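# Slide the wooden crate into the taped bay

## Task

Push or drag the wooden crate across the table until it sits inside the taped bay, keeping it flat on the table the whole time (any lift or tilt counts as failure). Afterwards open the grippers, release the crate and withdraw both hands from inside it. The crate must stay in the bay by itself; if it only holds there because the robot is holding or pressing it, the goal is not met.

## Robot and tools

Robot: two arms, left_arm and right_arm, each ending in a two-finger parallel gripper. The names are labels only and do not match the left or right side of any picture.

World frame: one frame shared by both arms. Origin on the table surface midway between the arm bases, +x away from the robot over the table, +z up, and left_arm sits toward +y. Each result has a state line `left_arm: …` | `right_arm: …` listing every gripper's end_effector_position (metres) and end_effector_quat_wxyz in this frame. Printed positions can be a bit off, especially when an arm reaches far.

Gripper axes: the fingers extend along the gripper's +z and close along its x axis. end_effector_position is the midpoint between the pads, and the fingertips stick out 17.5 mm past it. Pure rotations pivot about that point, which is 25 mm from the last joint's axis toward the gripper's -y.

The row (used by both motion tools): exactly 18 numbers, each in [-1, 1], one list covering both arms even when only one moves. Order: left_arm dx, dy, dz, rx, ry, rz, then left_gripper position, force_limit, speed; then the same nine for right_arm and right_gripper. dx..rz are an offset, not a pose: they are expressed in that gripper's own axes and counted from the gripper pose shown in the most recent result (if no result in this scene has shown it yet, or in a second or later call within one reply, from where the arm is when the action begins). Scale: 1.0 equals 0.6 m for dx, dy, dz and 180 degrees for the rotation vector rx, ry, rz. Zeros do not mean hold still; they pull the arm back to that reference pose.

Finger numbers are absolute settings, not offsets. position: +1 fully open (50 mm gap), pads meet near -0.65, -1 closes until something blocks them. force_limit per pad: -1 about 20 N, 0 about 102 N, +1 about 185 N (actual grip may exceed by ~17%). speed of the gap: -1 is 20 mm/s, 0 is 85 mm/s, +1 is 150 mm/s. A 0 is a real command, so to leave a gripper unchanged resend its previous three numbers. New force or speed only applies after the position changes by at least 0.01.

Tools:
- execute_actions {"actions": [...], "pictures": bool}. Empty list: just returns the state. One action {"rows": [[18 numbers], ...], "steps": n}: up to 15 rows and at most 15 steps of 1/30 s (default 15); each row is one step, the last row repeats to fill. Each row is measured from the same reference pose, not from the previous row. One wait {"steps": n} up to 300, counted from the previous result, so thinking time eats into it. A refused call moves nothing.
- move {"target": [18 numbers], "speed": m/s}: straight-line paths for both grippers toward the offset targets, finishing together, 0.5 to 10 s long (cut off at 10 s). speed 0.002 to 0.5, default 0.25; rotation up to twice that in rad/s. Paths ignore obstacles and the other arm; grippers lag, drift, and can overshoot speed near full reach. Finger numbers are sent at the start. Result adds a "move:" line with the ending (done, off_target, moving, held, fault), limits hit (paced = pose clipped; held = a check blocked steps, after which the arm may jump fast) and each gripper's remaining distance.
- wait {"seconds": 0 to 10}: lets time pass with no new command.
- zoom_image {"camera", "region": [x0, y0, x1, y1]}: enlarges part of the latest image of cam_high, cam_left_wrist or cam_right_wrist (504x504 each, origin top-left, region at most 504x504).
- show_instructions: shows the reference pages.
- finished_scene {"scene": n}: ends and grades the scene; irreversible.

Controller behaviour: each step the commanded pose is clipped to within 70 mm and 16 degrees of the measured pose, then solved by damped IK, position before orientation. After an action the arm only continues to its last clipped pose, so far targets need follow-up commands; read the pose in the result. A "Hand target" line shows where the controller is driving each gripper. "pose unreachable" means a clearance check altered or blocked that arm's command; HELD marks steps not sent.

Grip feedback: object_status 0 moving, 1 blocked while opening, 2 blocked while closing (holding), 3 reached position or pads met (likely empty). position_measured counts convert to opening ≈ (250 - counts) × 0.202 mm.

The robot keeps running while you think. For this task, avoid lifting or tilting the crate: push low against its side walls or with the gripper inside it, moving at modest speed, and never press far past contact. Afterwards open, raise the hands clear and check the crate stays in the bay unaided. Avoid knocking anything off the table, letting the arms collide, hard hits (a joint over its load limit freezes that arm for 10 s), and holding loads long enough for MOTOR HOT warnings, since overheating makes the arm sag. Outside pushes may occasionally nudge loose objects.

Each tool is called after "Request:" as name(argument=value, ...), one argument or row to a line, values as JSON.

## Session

Request:
execute_actions(
  actions=[],
)

Request:
show_instructions(
)

Request:
zoom_image(
  camera="cam_high",
  region=[100, 150, 400, 450],
)

Scene clock: 0.00 s of 4200.00 s.
left_arm: end_effector_position=(+0.4312, +0.5975, +0.3831) position_measured=3 object_status=3 end_effector_quat_wxyz=(-0.010, +0.812, +0.583, -0.030) | right_arm: end_effector_position=(+0.5818, -0.6691, +0.2056) position_measured=3 object_status=3 end_effector_quat_wxyz=(+0.442, +0.096, +0.891, -0.028)
Joint positions: left_arm=[-0.653  0.617  0.188  0.694 -0.117  1.901  0.878] | right_arm=[ 0.772  0.431  0.026  2.113  0.919 -0.44   2.491]
Joint velocities: left_arm=[ 0.     0.001  0.     0.001 -0.    -0.001  0.   ] | right_arm=[-0.    -0.001  0.001  0.     0.    -0.    -0.   ]
Hand target (left_arm): +0.431, +0.597, +0.383; -0.010, +0.812, +0.583, -0.030
Hand target (right_arm): +0.582, -0.669, +0.206; +0.442, +0.096, +0.891, -0.028
camera_calibration (this result's frames):
cam_left_wrist: T_world_to_cam=[[0.18903, 0.980468, 0.0543173, -0.707628], [0.979584, -0.184428, -0.0800069, -0.241802], [-0.0684266, 0.0683321, -0.995313, 0.52915], [0, 0, 0, 1]] pos_world=[0.406837, 0.613053, 0.54576]
cam_right_wrist: T_world_to_cam=[[-0.554306, 0.20415, -0.806888, 0.627577], [0.251089, 0.965302, 0.0717405, 0.513526], [0.793536, -0.162834, -0.586332, -0.283525], [0, 0, 0, 1]] pos_world=[0.443917, -0.669996, 0.303304]

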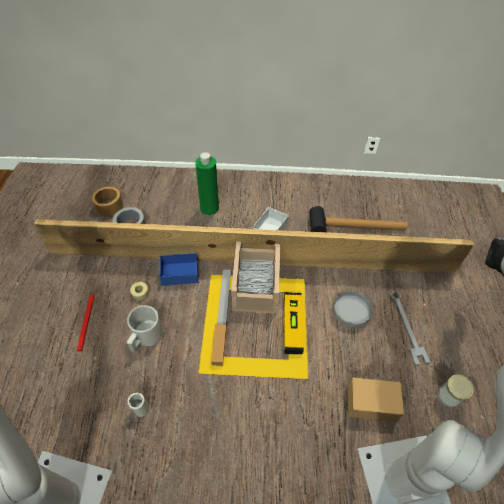

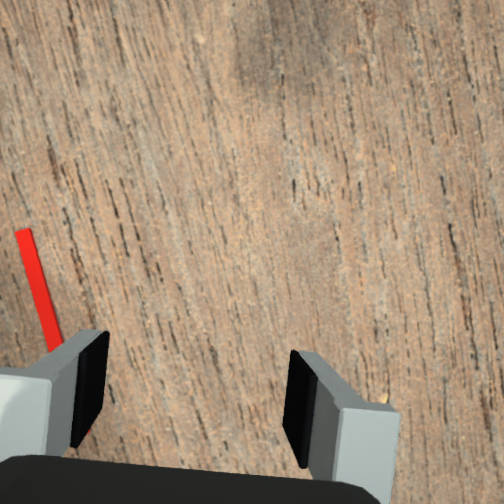

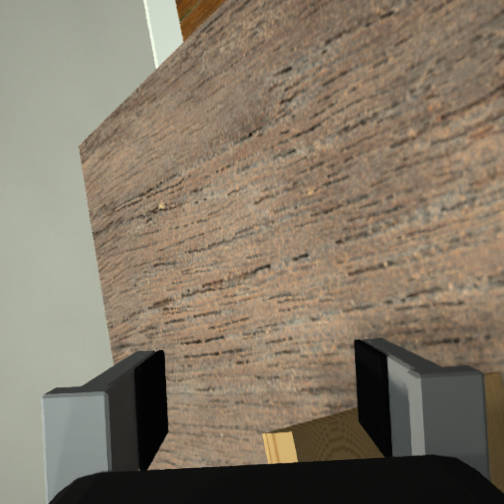

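Reference images for this scene: manual page 1, manual page 2, manual page 3, manual page 4.

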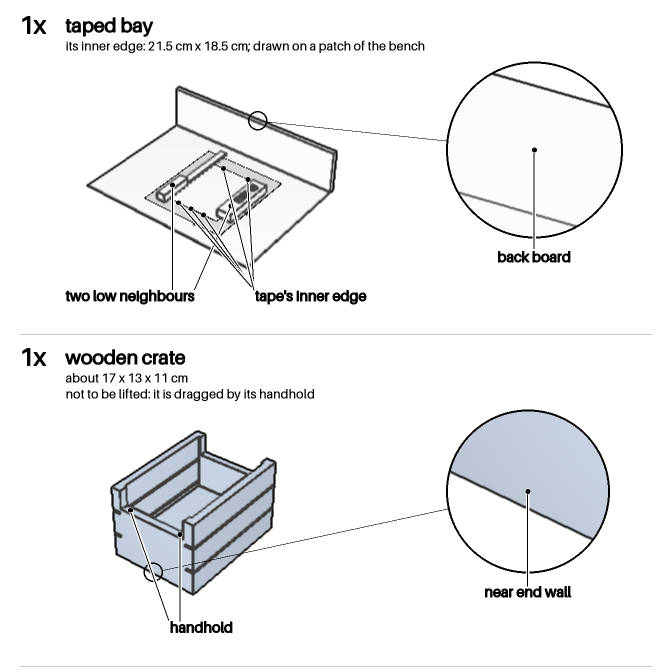

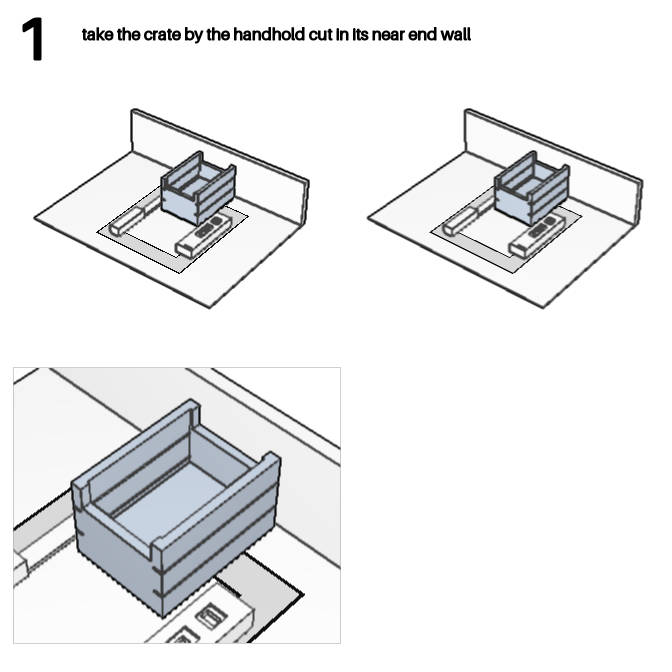

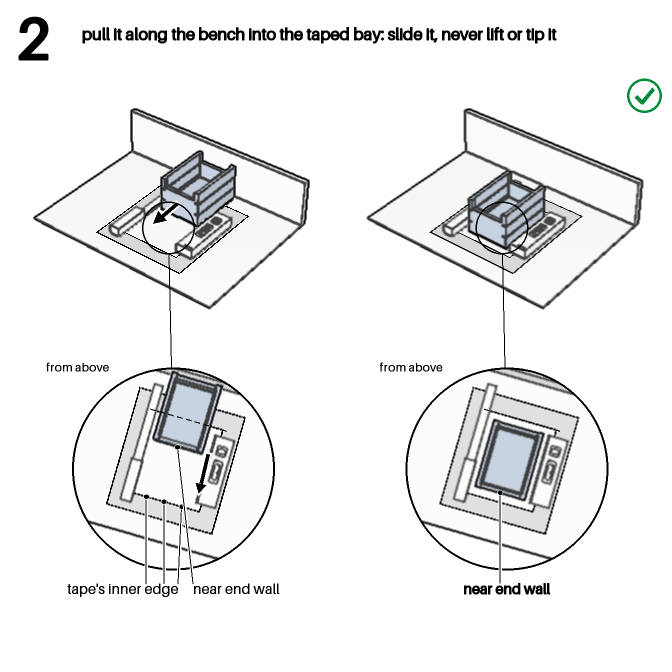

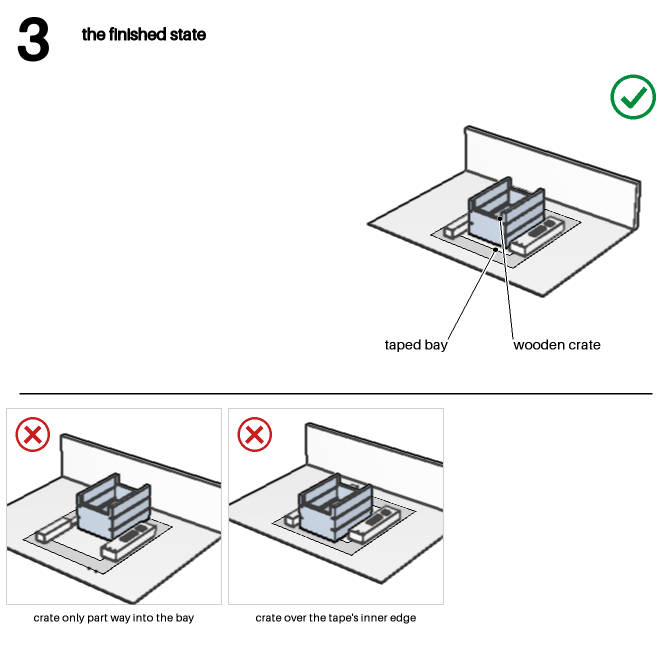

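Region (100, 150, 400, 450) of cam_high's 504x504 image, scaled by 1.680, with more detail than that image has.

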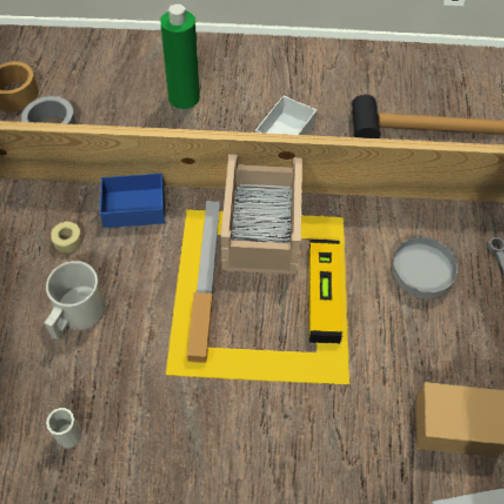

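Request:
move(
  target=[-0.9,0.427,0.317,-0.022,-0.007,-0.603,1,0,0,0,0,0,0,0,0,1,0,0],
)

Scene clock: 7.93 s of 4200.00 s.
left_arm: end_effector_position=(+0.4915, +0.0011, +0.2003) position_measured=3 object_status=3 end_effector_quat_wxyz=(-0.001, +0.000, +1.000, +0.001) | right_arm: end_effector_position=(+0.5818, -0.6691, +0.2056) position_measured=3 object_status=3 end_effector_quat_wxyz=(+0.442, +0.096, +0.891, -0.028)
Joint positions: left_arm=[ 0.444  0.894 -0.098  0.731  0.076  1.521  3.682] | right_arm=[ 0.772  0.431  0.026  2.113  0.919 -0.44   2.491]
Joint velocities: left_arm=[ 0.005  0.013  0.    -0.013  0.     0.007  0.002] | right_arm=[ 0.     0.    -0.     0.    -0.001  0.002  0.   ]
Hand target (left_arm): +0.491, +0.001, +0.200; -0.001, +0.001, +1.000, +0.001
Hand target (right_arm): +0.582, -0.669, +0.206; +0.442, +0.096, +0.891, -0.028
Off the commanded pose (left_arm): 0.002 m, 0 deg.
Off the commanded pose (right_arm): 0.000 m, 0 deg.
After step 90, 0.70 s passed at rest.
move: done
camera_calibration (this result's frames):
cam_left_wrist: T_world_to_cam=[[-0.98683, -0.137383, 0.0853918, 0.448587], [-0.139713, 0.98995, -0.0219093, 0.111755], [-0.0815237, -0.0335511, -0.996107, 0.398834], [0, 0, 0, 1]] pos_world=[0.490807, -0.0356218, 0.361424]
cam_right_wrist: T_world_to_cam=[[-0.554304, 0.204149, -0.806889, 0.627577], [0.251089, 0.965302, 0.0717401, 0.513527], [0.793537, -0.162835, -0.586331, -0.283527], [0, 0, 0, 1]] pos_world=[0.443918, -0.669996, 0.303304]

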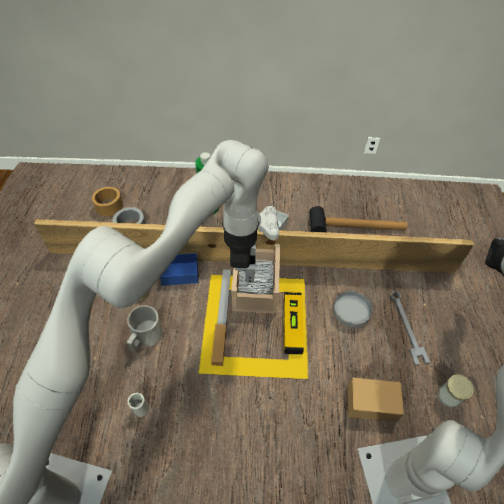

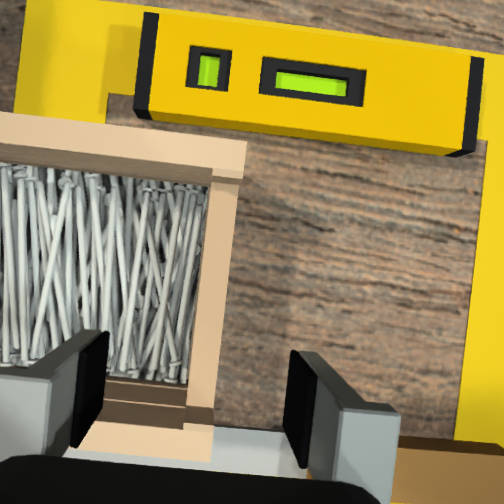

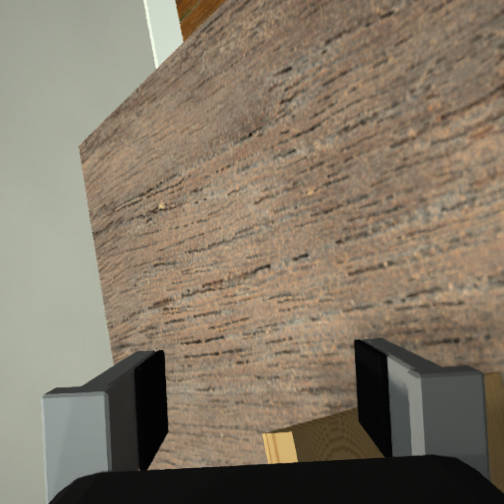

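Request:
move(
  target=[0.016,-0.041,0.14,0,0,-0.008,1,0,0,0,0,0,0,0,0,1,0,0],
  speed=0.1,
)

Request:
move(
  target=[0,0,0.062,0,0,0,1,0,0,0,0,0,0,0,0,1,0,0],
  speed=0.025,
)

Scene clock: 13.23 s of 4200.00 s.
left_arm: end_effector_position=(+0.4819, -0.0234, +0.1164) position_measured=3 object_status=3 end_effector_quat_wxyz=(-0.001, -0.012, +1.000, +0.001) | right_arm: end_effector_position=(+0.5818, -0.6691, +0.2056) position_measured=3 object_status=3 end_effector_quat_wxyz=(+0.442, +0.096, +0.891, -0.028)
Joint positions: left_arm=[ 0.491  0.958 -0.105  0.869  0.088  1.32   3.737] | right_arm=[ 0.772  0.431  0.026  2.113  0.919 -0.44   2.491]
Joint velocities: left_arm=[ 0.     0.001  0.001 -0.001 -0.    -0.004  0.001] | right_arm=[-0.    -0.001 -0.    -0.    -0.     0.002 -0.   ]
Hand target (left_arm): +0.482, -0.023, +0.116; -0.001, -0.012, +1.000, +0.001
Hand target (right_arm): +0.582, -0.669, +0.206; +0.442, +0.096, +0.891, -0.028
Off the commanded pose (left_arm): 0.000 m, 0 deg.
Off the commanded pose (right_arm): 0.000 m, 0 deg.
After step 90, 1.10 s passed at rest.
move: done
camera_calibration (this result's frames):
cam_left_wrist: T_world_to_cam=[[-0.983077, -0.16206, 0.0854177, 0.44049], [-0.164465, 0.98614, -0.0218671, 0.144636], [-0.0806901, -0.0355452, -0.996105, 0.313117], [0, 0, 0, 1]] pos_world=[0.482089, -0.060116, 0.277435]
cam_right_wrist: T_world_to_cam=[[-0.554303, 0.204149, -0.80689, 0.627578], [0.251089, 0.965302, 0.0717399, 0.513527], [0.793538, -0.162835, -0.586329, -0.283529], [0, 0, 0, 1]] pos_world=[0.443918, -0.669997, 0.303304]

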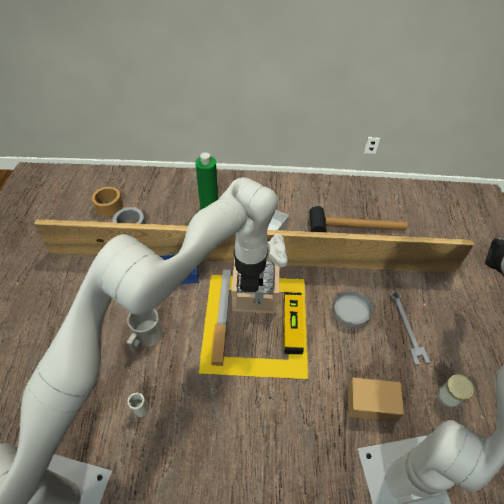

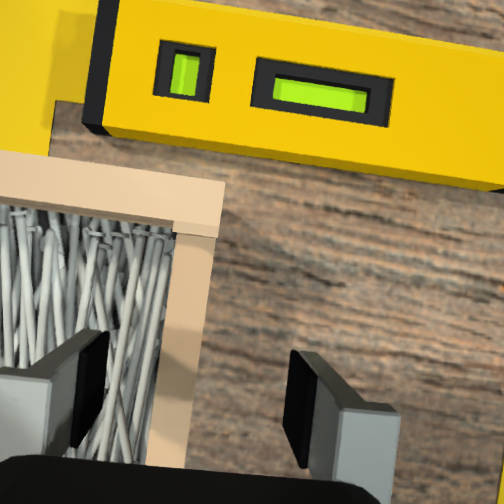

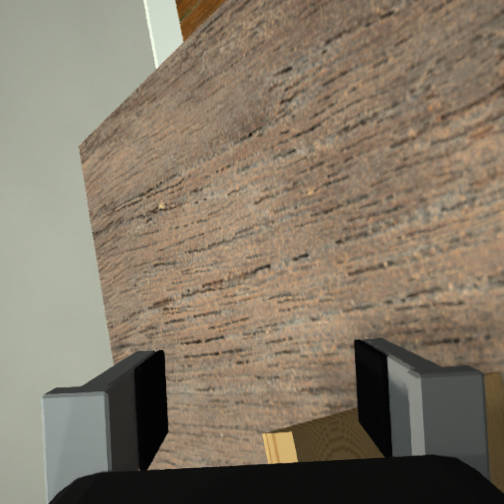

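Scene clock: 14.97 s of 4200.00 s.
left_arm: end_effector_position=(+0.4818, -0.0234, +0.0792) position_measured=3 object_status=3 end_effector_quat_wxyz=(-0.001, -0.012, +1.000, +0.001) | right_arm: end_effector_position=(+0.5818, -0.6691, +0.2056) position_measured=3 object_status=3 end_effector_quat_wxyz=(+0.442, +0.096, +0.891, -0.028)
Joint positions: left_arm=[ 0.493  0.991 -0.105  0.921  0.093  1.235  3.733] | right_arm=[ 0.772  0.431  0.026  2.113  0.919 -0.44   2.491]
Joint velocities: left_arm=[ 0.002 -0.001 -0.    -0.     0.    -0.002  0.   ] | right_arm=[-0.001  0.    -0.    -0.     0.     0.001  0.   ]
Hand target (left_arm): +0.482, -0.023, +0.079; -0.001, -0.012, +1.000, +0.001
Hand target (right_arm): +0.582, -0.669, +0.206; +0.442, +0.096, +0.891, -0.028
Off the commanded pose (left_arm): 0.000 m, 0 deg.
Off the commanded pose (right_arm): 0.000 m, 0 deg.
move: done
camera_calibration (this result's frames):
cam_left_wrist: T_world_to_cam=[[-0.983082, -0.161994, 0.0854831, 0.443604], [-0.164404, 0.98615, -0.021904, 0.143767], [-0.0807508, -0.0355871, -0.996099, 0.276113], [0, 0, 0, 1]] pos_world=[0.482032, -0.0600886, 0.240264]
cam_right_wrist: T_world_to_cam=[[-0.554301, 0.204148, -0.806891, 0.627578], [0.251089, 0.965302, 0.0717397, 0.513528], [0.793539, -0.162836, -0.586327, -0.283531], [0, 0, 0, 1]] pos_world=[0.443919, -0.669997, 0.303305]

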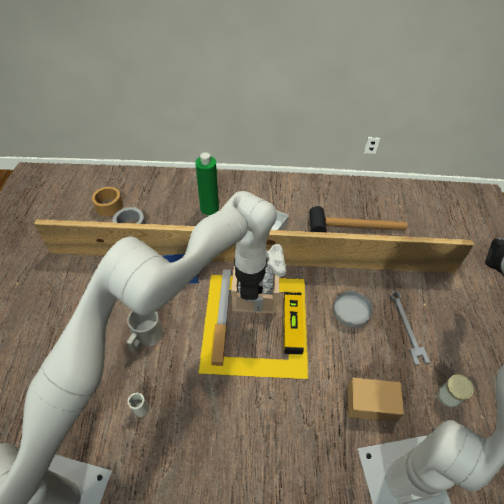

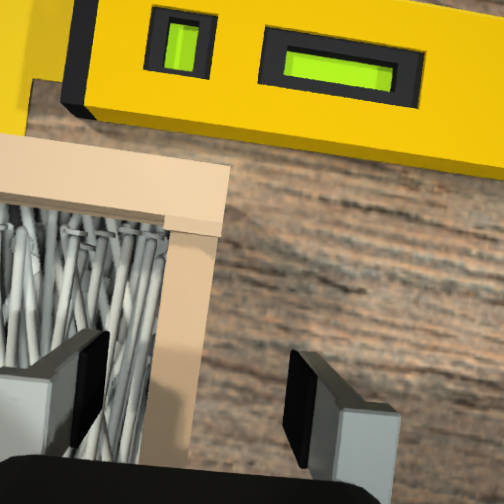

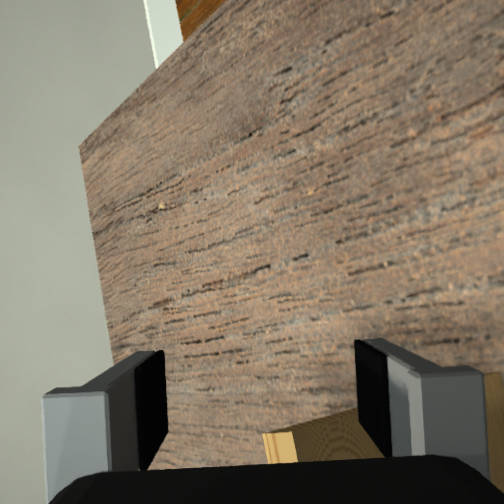

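Request:
move(
  target=[-0.008,0.008,0,0,0,0.004,-1,-0.5,-0.8,0,0,0,0,0,0,1,0,0],
  speed=0.03,
)

Request:
move(
  target=[0.2,-0.017,0.001,0,0,0,-1,-0.5,-0.8,0,0,0,0,0,0,1,0,0],
  speed=0.03,
)

Scene clock: 19.43 s of 4200.00 s.
left_arm: end_effector_position=(+0.4872, -0.0188, +0.0793) position_measured=195 object_status=2 end_effector_quat_wxyz=(+0.000, -0.006, +1.000, +0.000) | right_arm: end_effector_position=(+0.5818, -0.6691, +0.2056) position_measured=3 object_status=3 end_effector_quat_wxyz=(+0.442, +0.096, +0.891, -0.028)
Joint positions: left_arm=[ 0.48   0.994 -0.102  0.915  0.09   1.237  3.712] | right_arm=[ 0.772  0.431  0.026  2.113  0.919 -0.44   2.491]
Joint velocities: left_arm=[-0.001  0.001  0.    -0.     0.001  0.001  0.   ] | right_arm=[-0.    -0.001  0.002 -0.     0.     0.     0.   ]
Hand target (left_arm): +0.486, -0.018, +0.079; -0.001, -0.006, +1.000, +0.001
Hand target (right_arm): +0.582, -0.669, +0.206; +0.442, +0.096, +0.891, -0.028
Off the commanded pose (left_arm): 0.001 m, 0 deg.
Off the commanded pose (right_arm): 0.000 m, 0 deg.
After step 90, 0.07 s passed at rest.
move: done
camera_calibration (this result's frames):
cam_left_wrist: T_world_to_cam=[[-0.985209, -0.149474, 0.0837905, 0.451054], [-0.151892, 0.988124, -0.0232353, 0.134223], [-0.0793223, -0.0356187, -0.996212, 0.276154], [0, 0, 0, 1]] pos_world=[0.486675, -0.0553718, 0.240433]
cam_right_wrist: T_world_to_cam=[[-0.554299, 0.204148, -0.806893, 0.627578], [0.251088, 0.965302, 0.0717396, 0.513528], [0.793541, -0.162836, -0.586326, -0.283533], [0, 0, 0, 1]] pos_world=[0.44392, -0.669998, 0.303305]

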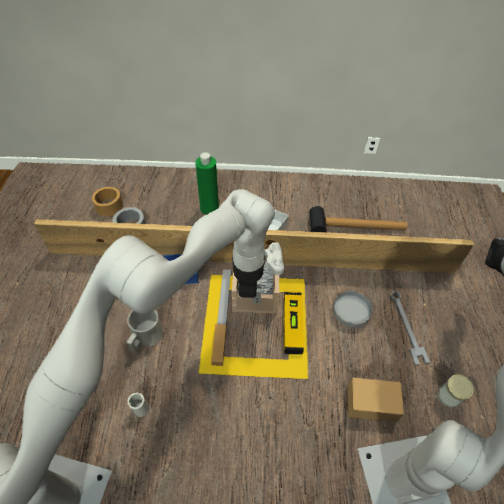

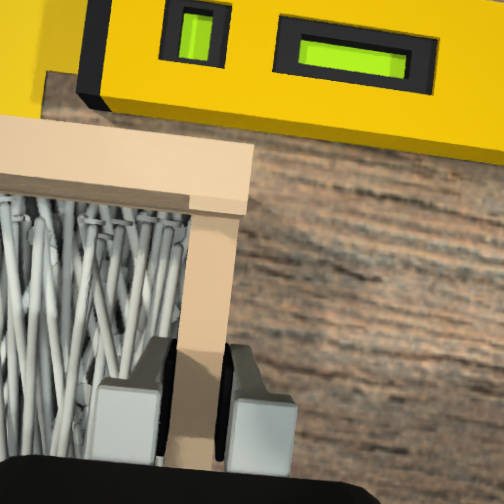

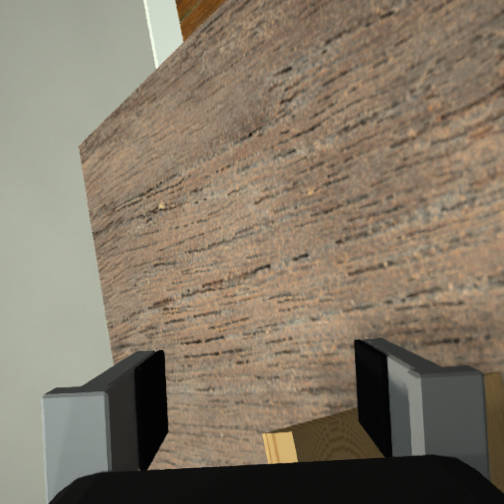

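Scene clock: 23.70 s of 4200.00 s.
left_arm: end_effector_position=(+0.3701, -0.0296, +0.0790) position_measured=195 object_status=2 end_effector_quat_wxyz=(+0.002, -0.007, +1.000, +0.000) | right_arm: end_effector_position=(+0.5818, -0.6691, +0.2056) position_measured=3 object_status=3 end_effector_quat_wxyz=(+0.442, +0.096, +0.891, -0.028)
Joint positions: left_arm=[ 0.636  0.799 -0.108  1.339  0.088  1.006  3.832] | right_arm=[ 0.772  0.431  0.026  2.113  0.919 -0.44   2.491]
Joint velocities: left_arm=[ 0.003 -0.     0.001  0.003 -0.003 -0.003  0.002] | right_arm=[ 0.001  0.    -0.001  0.    -0.    -0.002 -0.   ]
Hand target (left_arm): +0.367, -0.031, +0.079; +0.000, -0.005, +1.000, +0.000
Hand target (right_arm): +0.582, -0.669, +0.206; +0.442, +0.096, +0.891, -0.028
Off the commanded pose (left_arm): 0.003 m, 0 deg.
Off the commanded pose (right_arm): 0.000 m, 0 deg.
move: done
camera_calibration (this result's frames):
cam_left_wrist: T_world_to_cam=[[-0.985187, -0.151839, 0.0796953, 0.334328], [-0.154158, 0.987761, -0.0237585, 0.127918], [-0.0751124, -0.0356922, -0.996536, 0.26464], [0, 0, 0, 1]] pos_world=[0.368973, -0.0661427, 0.240118]
cam_right_wrist: T_world_to_cam=[[-0.554298, 0.204147, -0.806894, 0.627578], [0.251088, 0.965302, 0.0717393, 0.513528], [0.793542, -0.162837, -0.586324, -0.283535], [0, 0, 0, 1]] pos_world=[0.443921, -0.669998, 0.303306]

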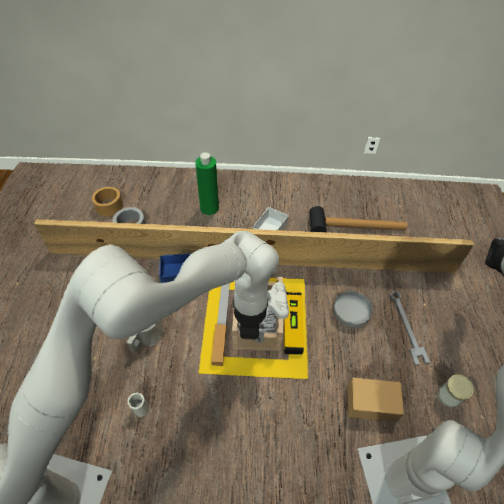

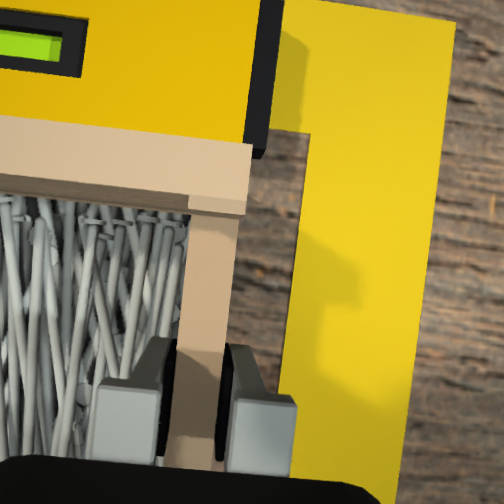

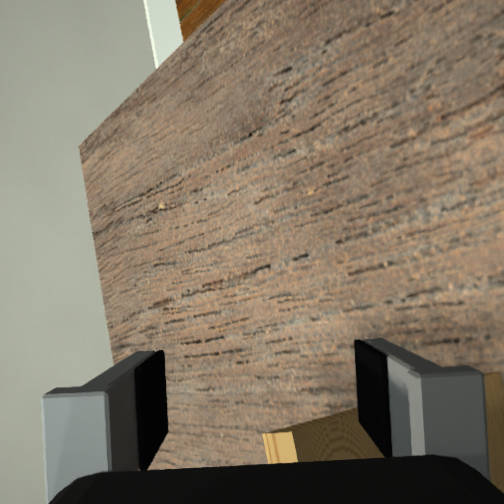

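Request:
move(
  target=[0,0,0,0,0,0,1,0,0,0,0,0,0,0,0,1,0,0],
)

Request:
move(
  target=[0,0,-0.2,0,0,0,1,0,0,0,0,0,0,0,0,1,0,0],
  speed=0.15,
)

Request:
move(
  target=[0,0.35,0,0,0,0,1,0,0,0,0,0,0,0,0,1,0,0],
)

Scene clock: 26.97 s of 4200.00 s.
left_arm: end_effector_position=(+0.3701, -0.0296, +0.0790) position_measured=3 object_status=3 end_effector_quat_wxyz=(+0.002, -0.007, +1.000, +0.000) | right_arm: end_effector_position=(+0.5818, -0.6691, +0.2056) position_measured=3 object_status=3 end_effector_quat_wxyz=(+0.442, +0.096, +0.891, -0.028)
Joint positions: left_arm=[ 0.635  0.799 -0.108  1.339  0.088  1.006  3.832] | right_arm=[ 0.772  0.431  0.026  2.113  0.919 -0.44   2.491]
Joint velocities: left_arm=[-0.    -0.001  0.     0.001 -0.001  0.002 -0.   ] | right_arm=[ 0.    -0.     0.     0.001  0.    -0.    -0.   ]
Hand target (left_arm): +0.370, -0.030, +0.079; +0.002, -0.007, +1.000, +0.000
Hand target (right_arm): +0.582, -0.669, +0.206; +0.442, +0.096, +0.891, -0.028
Off the commanded pose (left_arm): 0.000 m, 0 deg.
Off the commanded pose (right_arm): 0.000 m, 0 deg.
move: done
camera_calibration (this result's frames):
cam_left_wrist: T_world_to_cam=[[-0.985187, -0.151838, 0.0796915, 0.334329], [-0.154157, 0.987761, -0.0237638, 0.12792], [-0.0751078, -0.0356968, -0.996536, 0.264639], [0, 0, 0, 1]] pos_world=[0.368973, -0.0661438, 0.240119]
cam_right_wrist: T_world_to_cam=[[-0.554296, 0.204147, -0.806895, 0.627579], [0.251089, 0.965302, 0.0717392, 0.513529], [0.793543, -0.162838, -0.586322, -0.283537], [0, 0, 0, 1]] pos_world=[0.443922, -0.669999, 0.303306]

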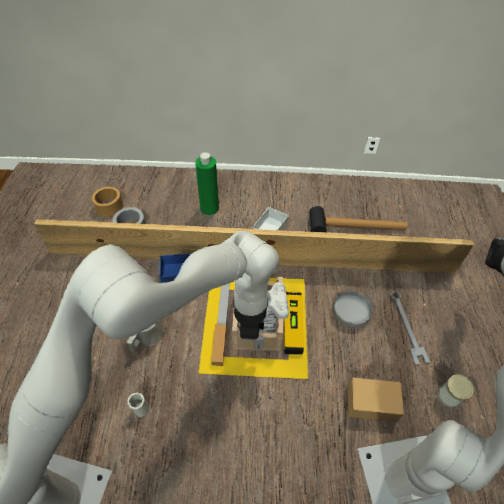

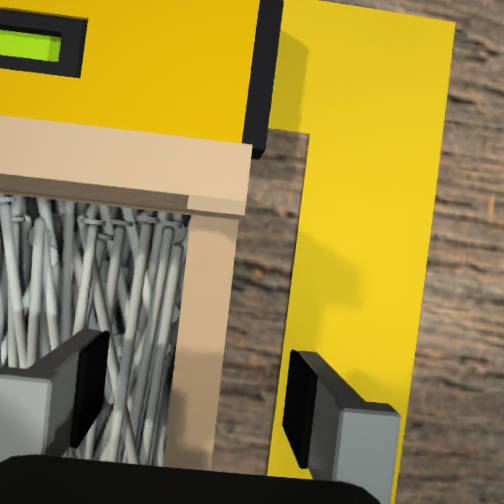

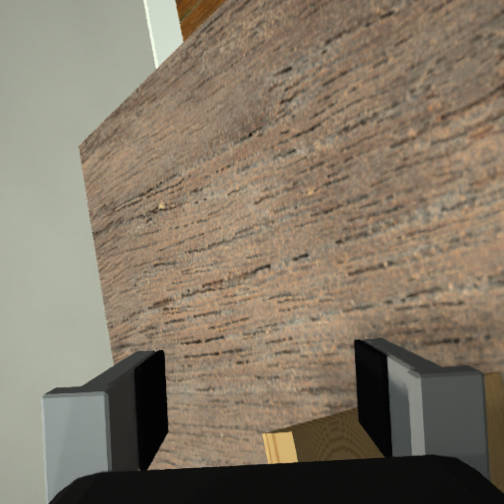

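Scene clock: 28.13 s of 4200.00 s.
left_arm: end_effector_position=(+0.3696, -0.0295, +0.1990) position_measured=3 object_status=3 end_effector_quat_wxyz=(+0.002, -0.007, +1.000, +0.000) | right_arm: end_effector_position=(+0.5818, -0.6691, +0.2056) position_measured=3 object_status=3 end_effector_quat_wxyz=(+0.442, +0.096, +0.891, -0.028)
Joint positions: left_arm=[ 0.634  0.676 -0.111  1.164  0.068  1.303  3.849] | right_arm=[ 0.772  0.431  0.026  2.113  0.919 -0.44   2.491]
Joint velocities: left_arm=[-0.002  0.003 -0.    -0.003 -0.     0.001  0.   ] | right_arm=[ 0.    -0.     0.002 -0.001 -0.    -0.001 -0.   ]
Hand target (left_arm): +0.370, -0.030, +0.199; +0.002, -0.007, +1.000, +0.000
Hand target (right_arm): +0.582, -0.669, +0.206; +0.442, +0.096, +0.891, -0.028
Off the commanded pose (left_arm): 0.000 m, 0 deg.
Off the commanded pose (right_arm): 0.000 m, 0 deg.
move: done
camera_calibration (this result's frames):
cam_left_wrist: T_world_to_cam=[[-0.985179, -0.152074, 0.0793487, 0.324338], [-0.15437, 0.987731, -0.0236097, 0.130671], [-0.0747848, -0.0355088, -0.996567, 0.384031], [0, 0, 0, 1]] pos_world=[0.368422, -0.0661075, 0.360062]
cam_right_wrist: T_world_to_cam=[[-0.554294, 0.204146, -0.806897, 0.627579], [0.251089, 0.965302, 0.0717388, 0.513529], [0.793544, -0.162838, -0.58632, -0.283539], [0, 0, 0, 1]] pos_world=[0.443923, -0.669999, 0.303307]

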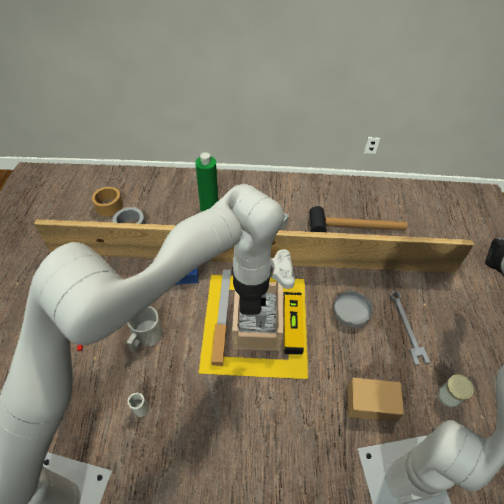

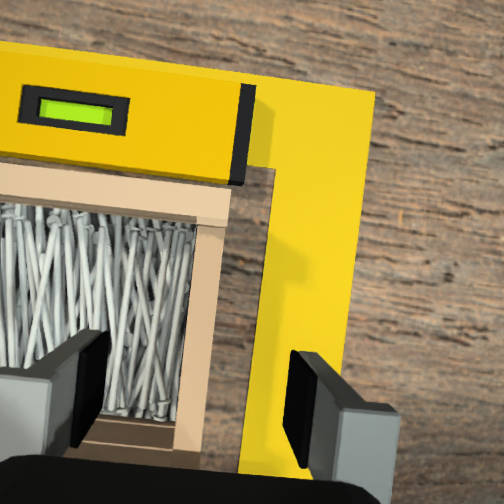

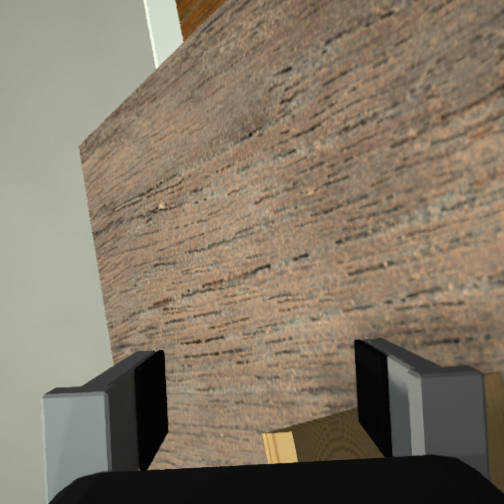

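Scene clock: 29.43 s of 4200.00 s.
left_arm: end_effector_position=(+0.3656, +0.1799, +0.1986) position_measured=3 object_status=3 end_effector_quat_wxyz=(+0.002, -0.006, +1.000, +0.000) | right_arm: end_effector_position=(+0.5818, -0.6691, +0.2056) position_measured=3 object_status=3 end_effector_quat_wxyz=(+0.442, +0.096, +0.891, -0.028)
Joint positions: left_arm=[ 0.356  0.396 -0.18   1.652  0.075  1.097  3.473] | right_arm=[ 0.772  0.431  0.026  2.113  0.919 -0.44   2.491]
Joint velocities: left_arm=[-0.008 -0.006 -0.006  0.002  0.004 -0.001 -0.003] | right_arm=[-0.001 -0.    -0.002 -0.    -0.     0.001  0.   ]
Hand target (left_arm): +0.366, +0.180, +0.199; +0.002, -0.007, +1.000, +0.000
Hand target (right_arm): +0.582, -0.669, +0.206; +0.442, +0.096, +0.891, -0.028
Off the commanded pose (left_arm): 0.001 m, 0 deg.
Off the commanded pose (right_arm): 0.000 m, 0 deg.
move: done
camera_calibration (this result's frames):
cam_left_wrist: T_world_to_cam=[[-0.985334, -0.150637, 0.0801645, 0.351873], [-0.152934, 0.987962, -0.0233018, -0.0774596], [-0.0756893, -0.0352199, -0.996509, 0.391049], [0, 0, 0, 1]] pos_world=[0.364464, 0.143305, 0.359671]
cam_right_wrist: T_world_to_cam=[[-0.554292, 0.204146, -0.806898, 0.627579], [0.251089, 0.965302, 0.0717384, 0.513529], [0.793546, -0.162839, -0.586318, -0.283541], [0, 0, 0, 1]] pos_world=[0.443924, -0.67, 0.303307]

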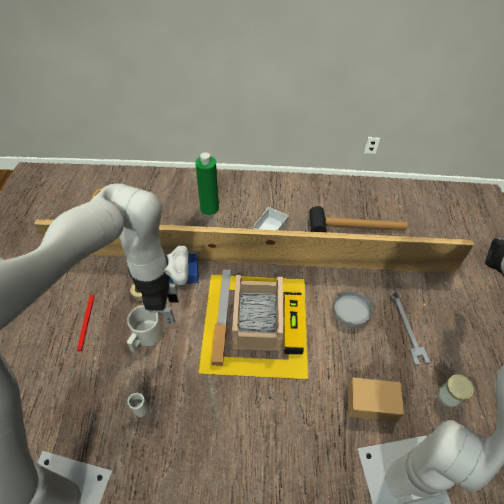

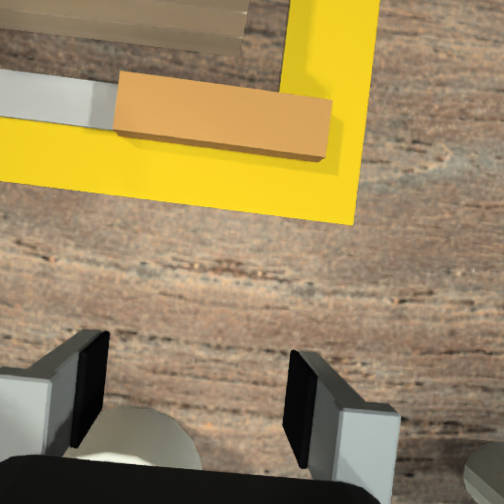

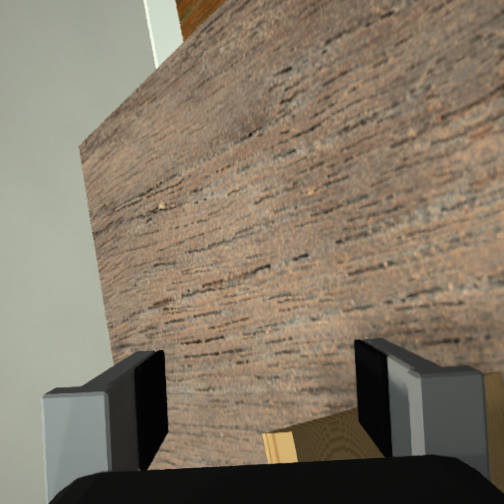

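Request:
finished_scene(
  scene=2,
)

The scene is finished: the task was done.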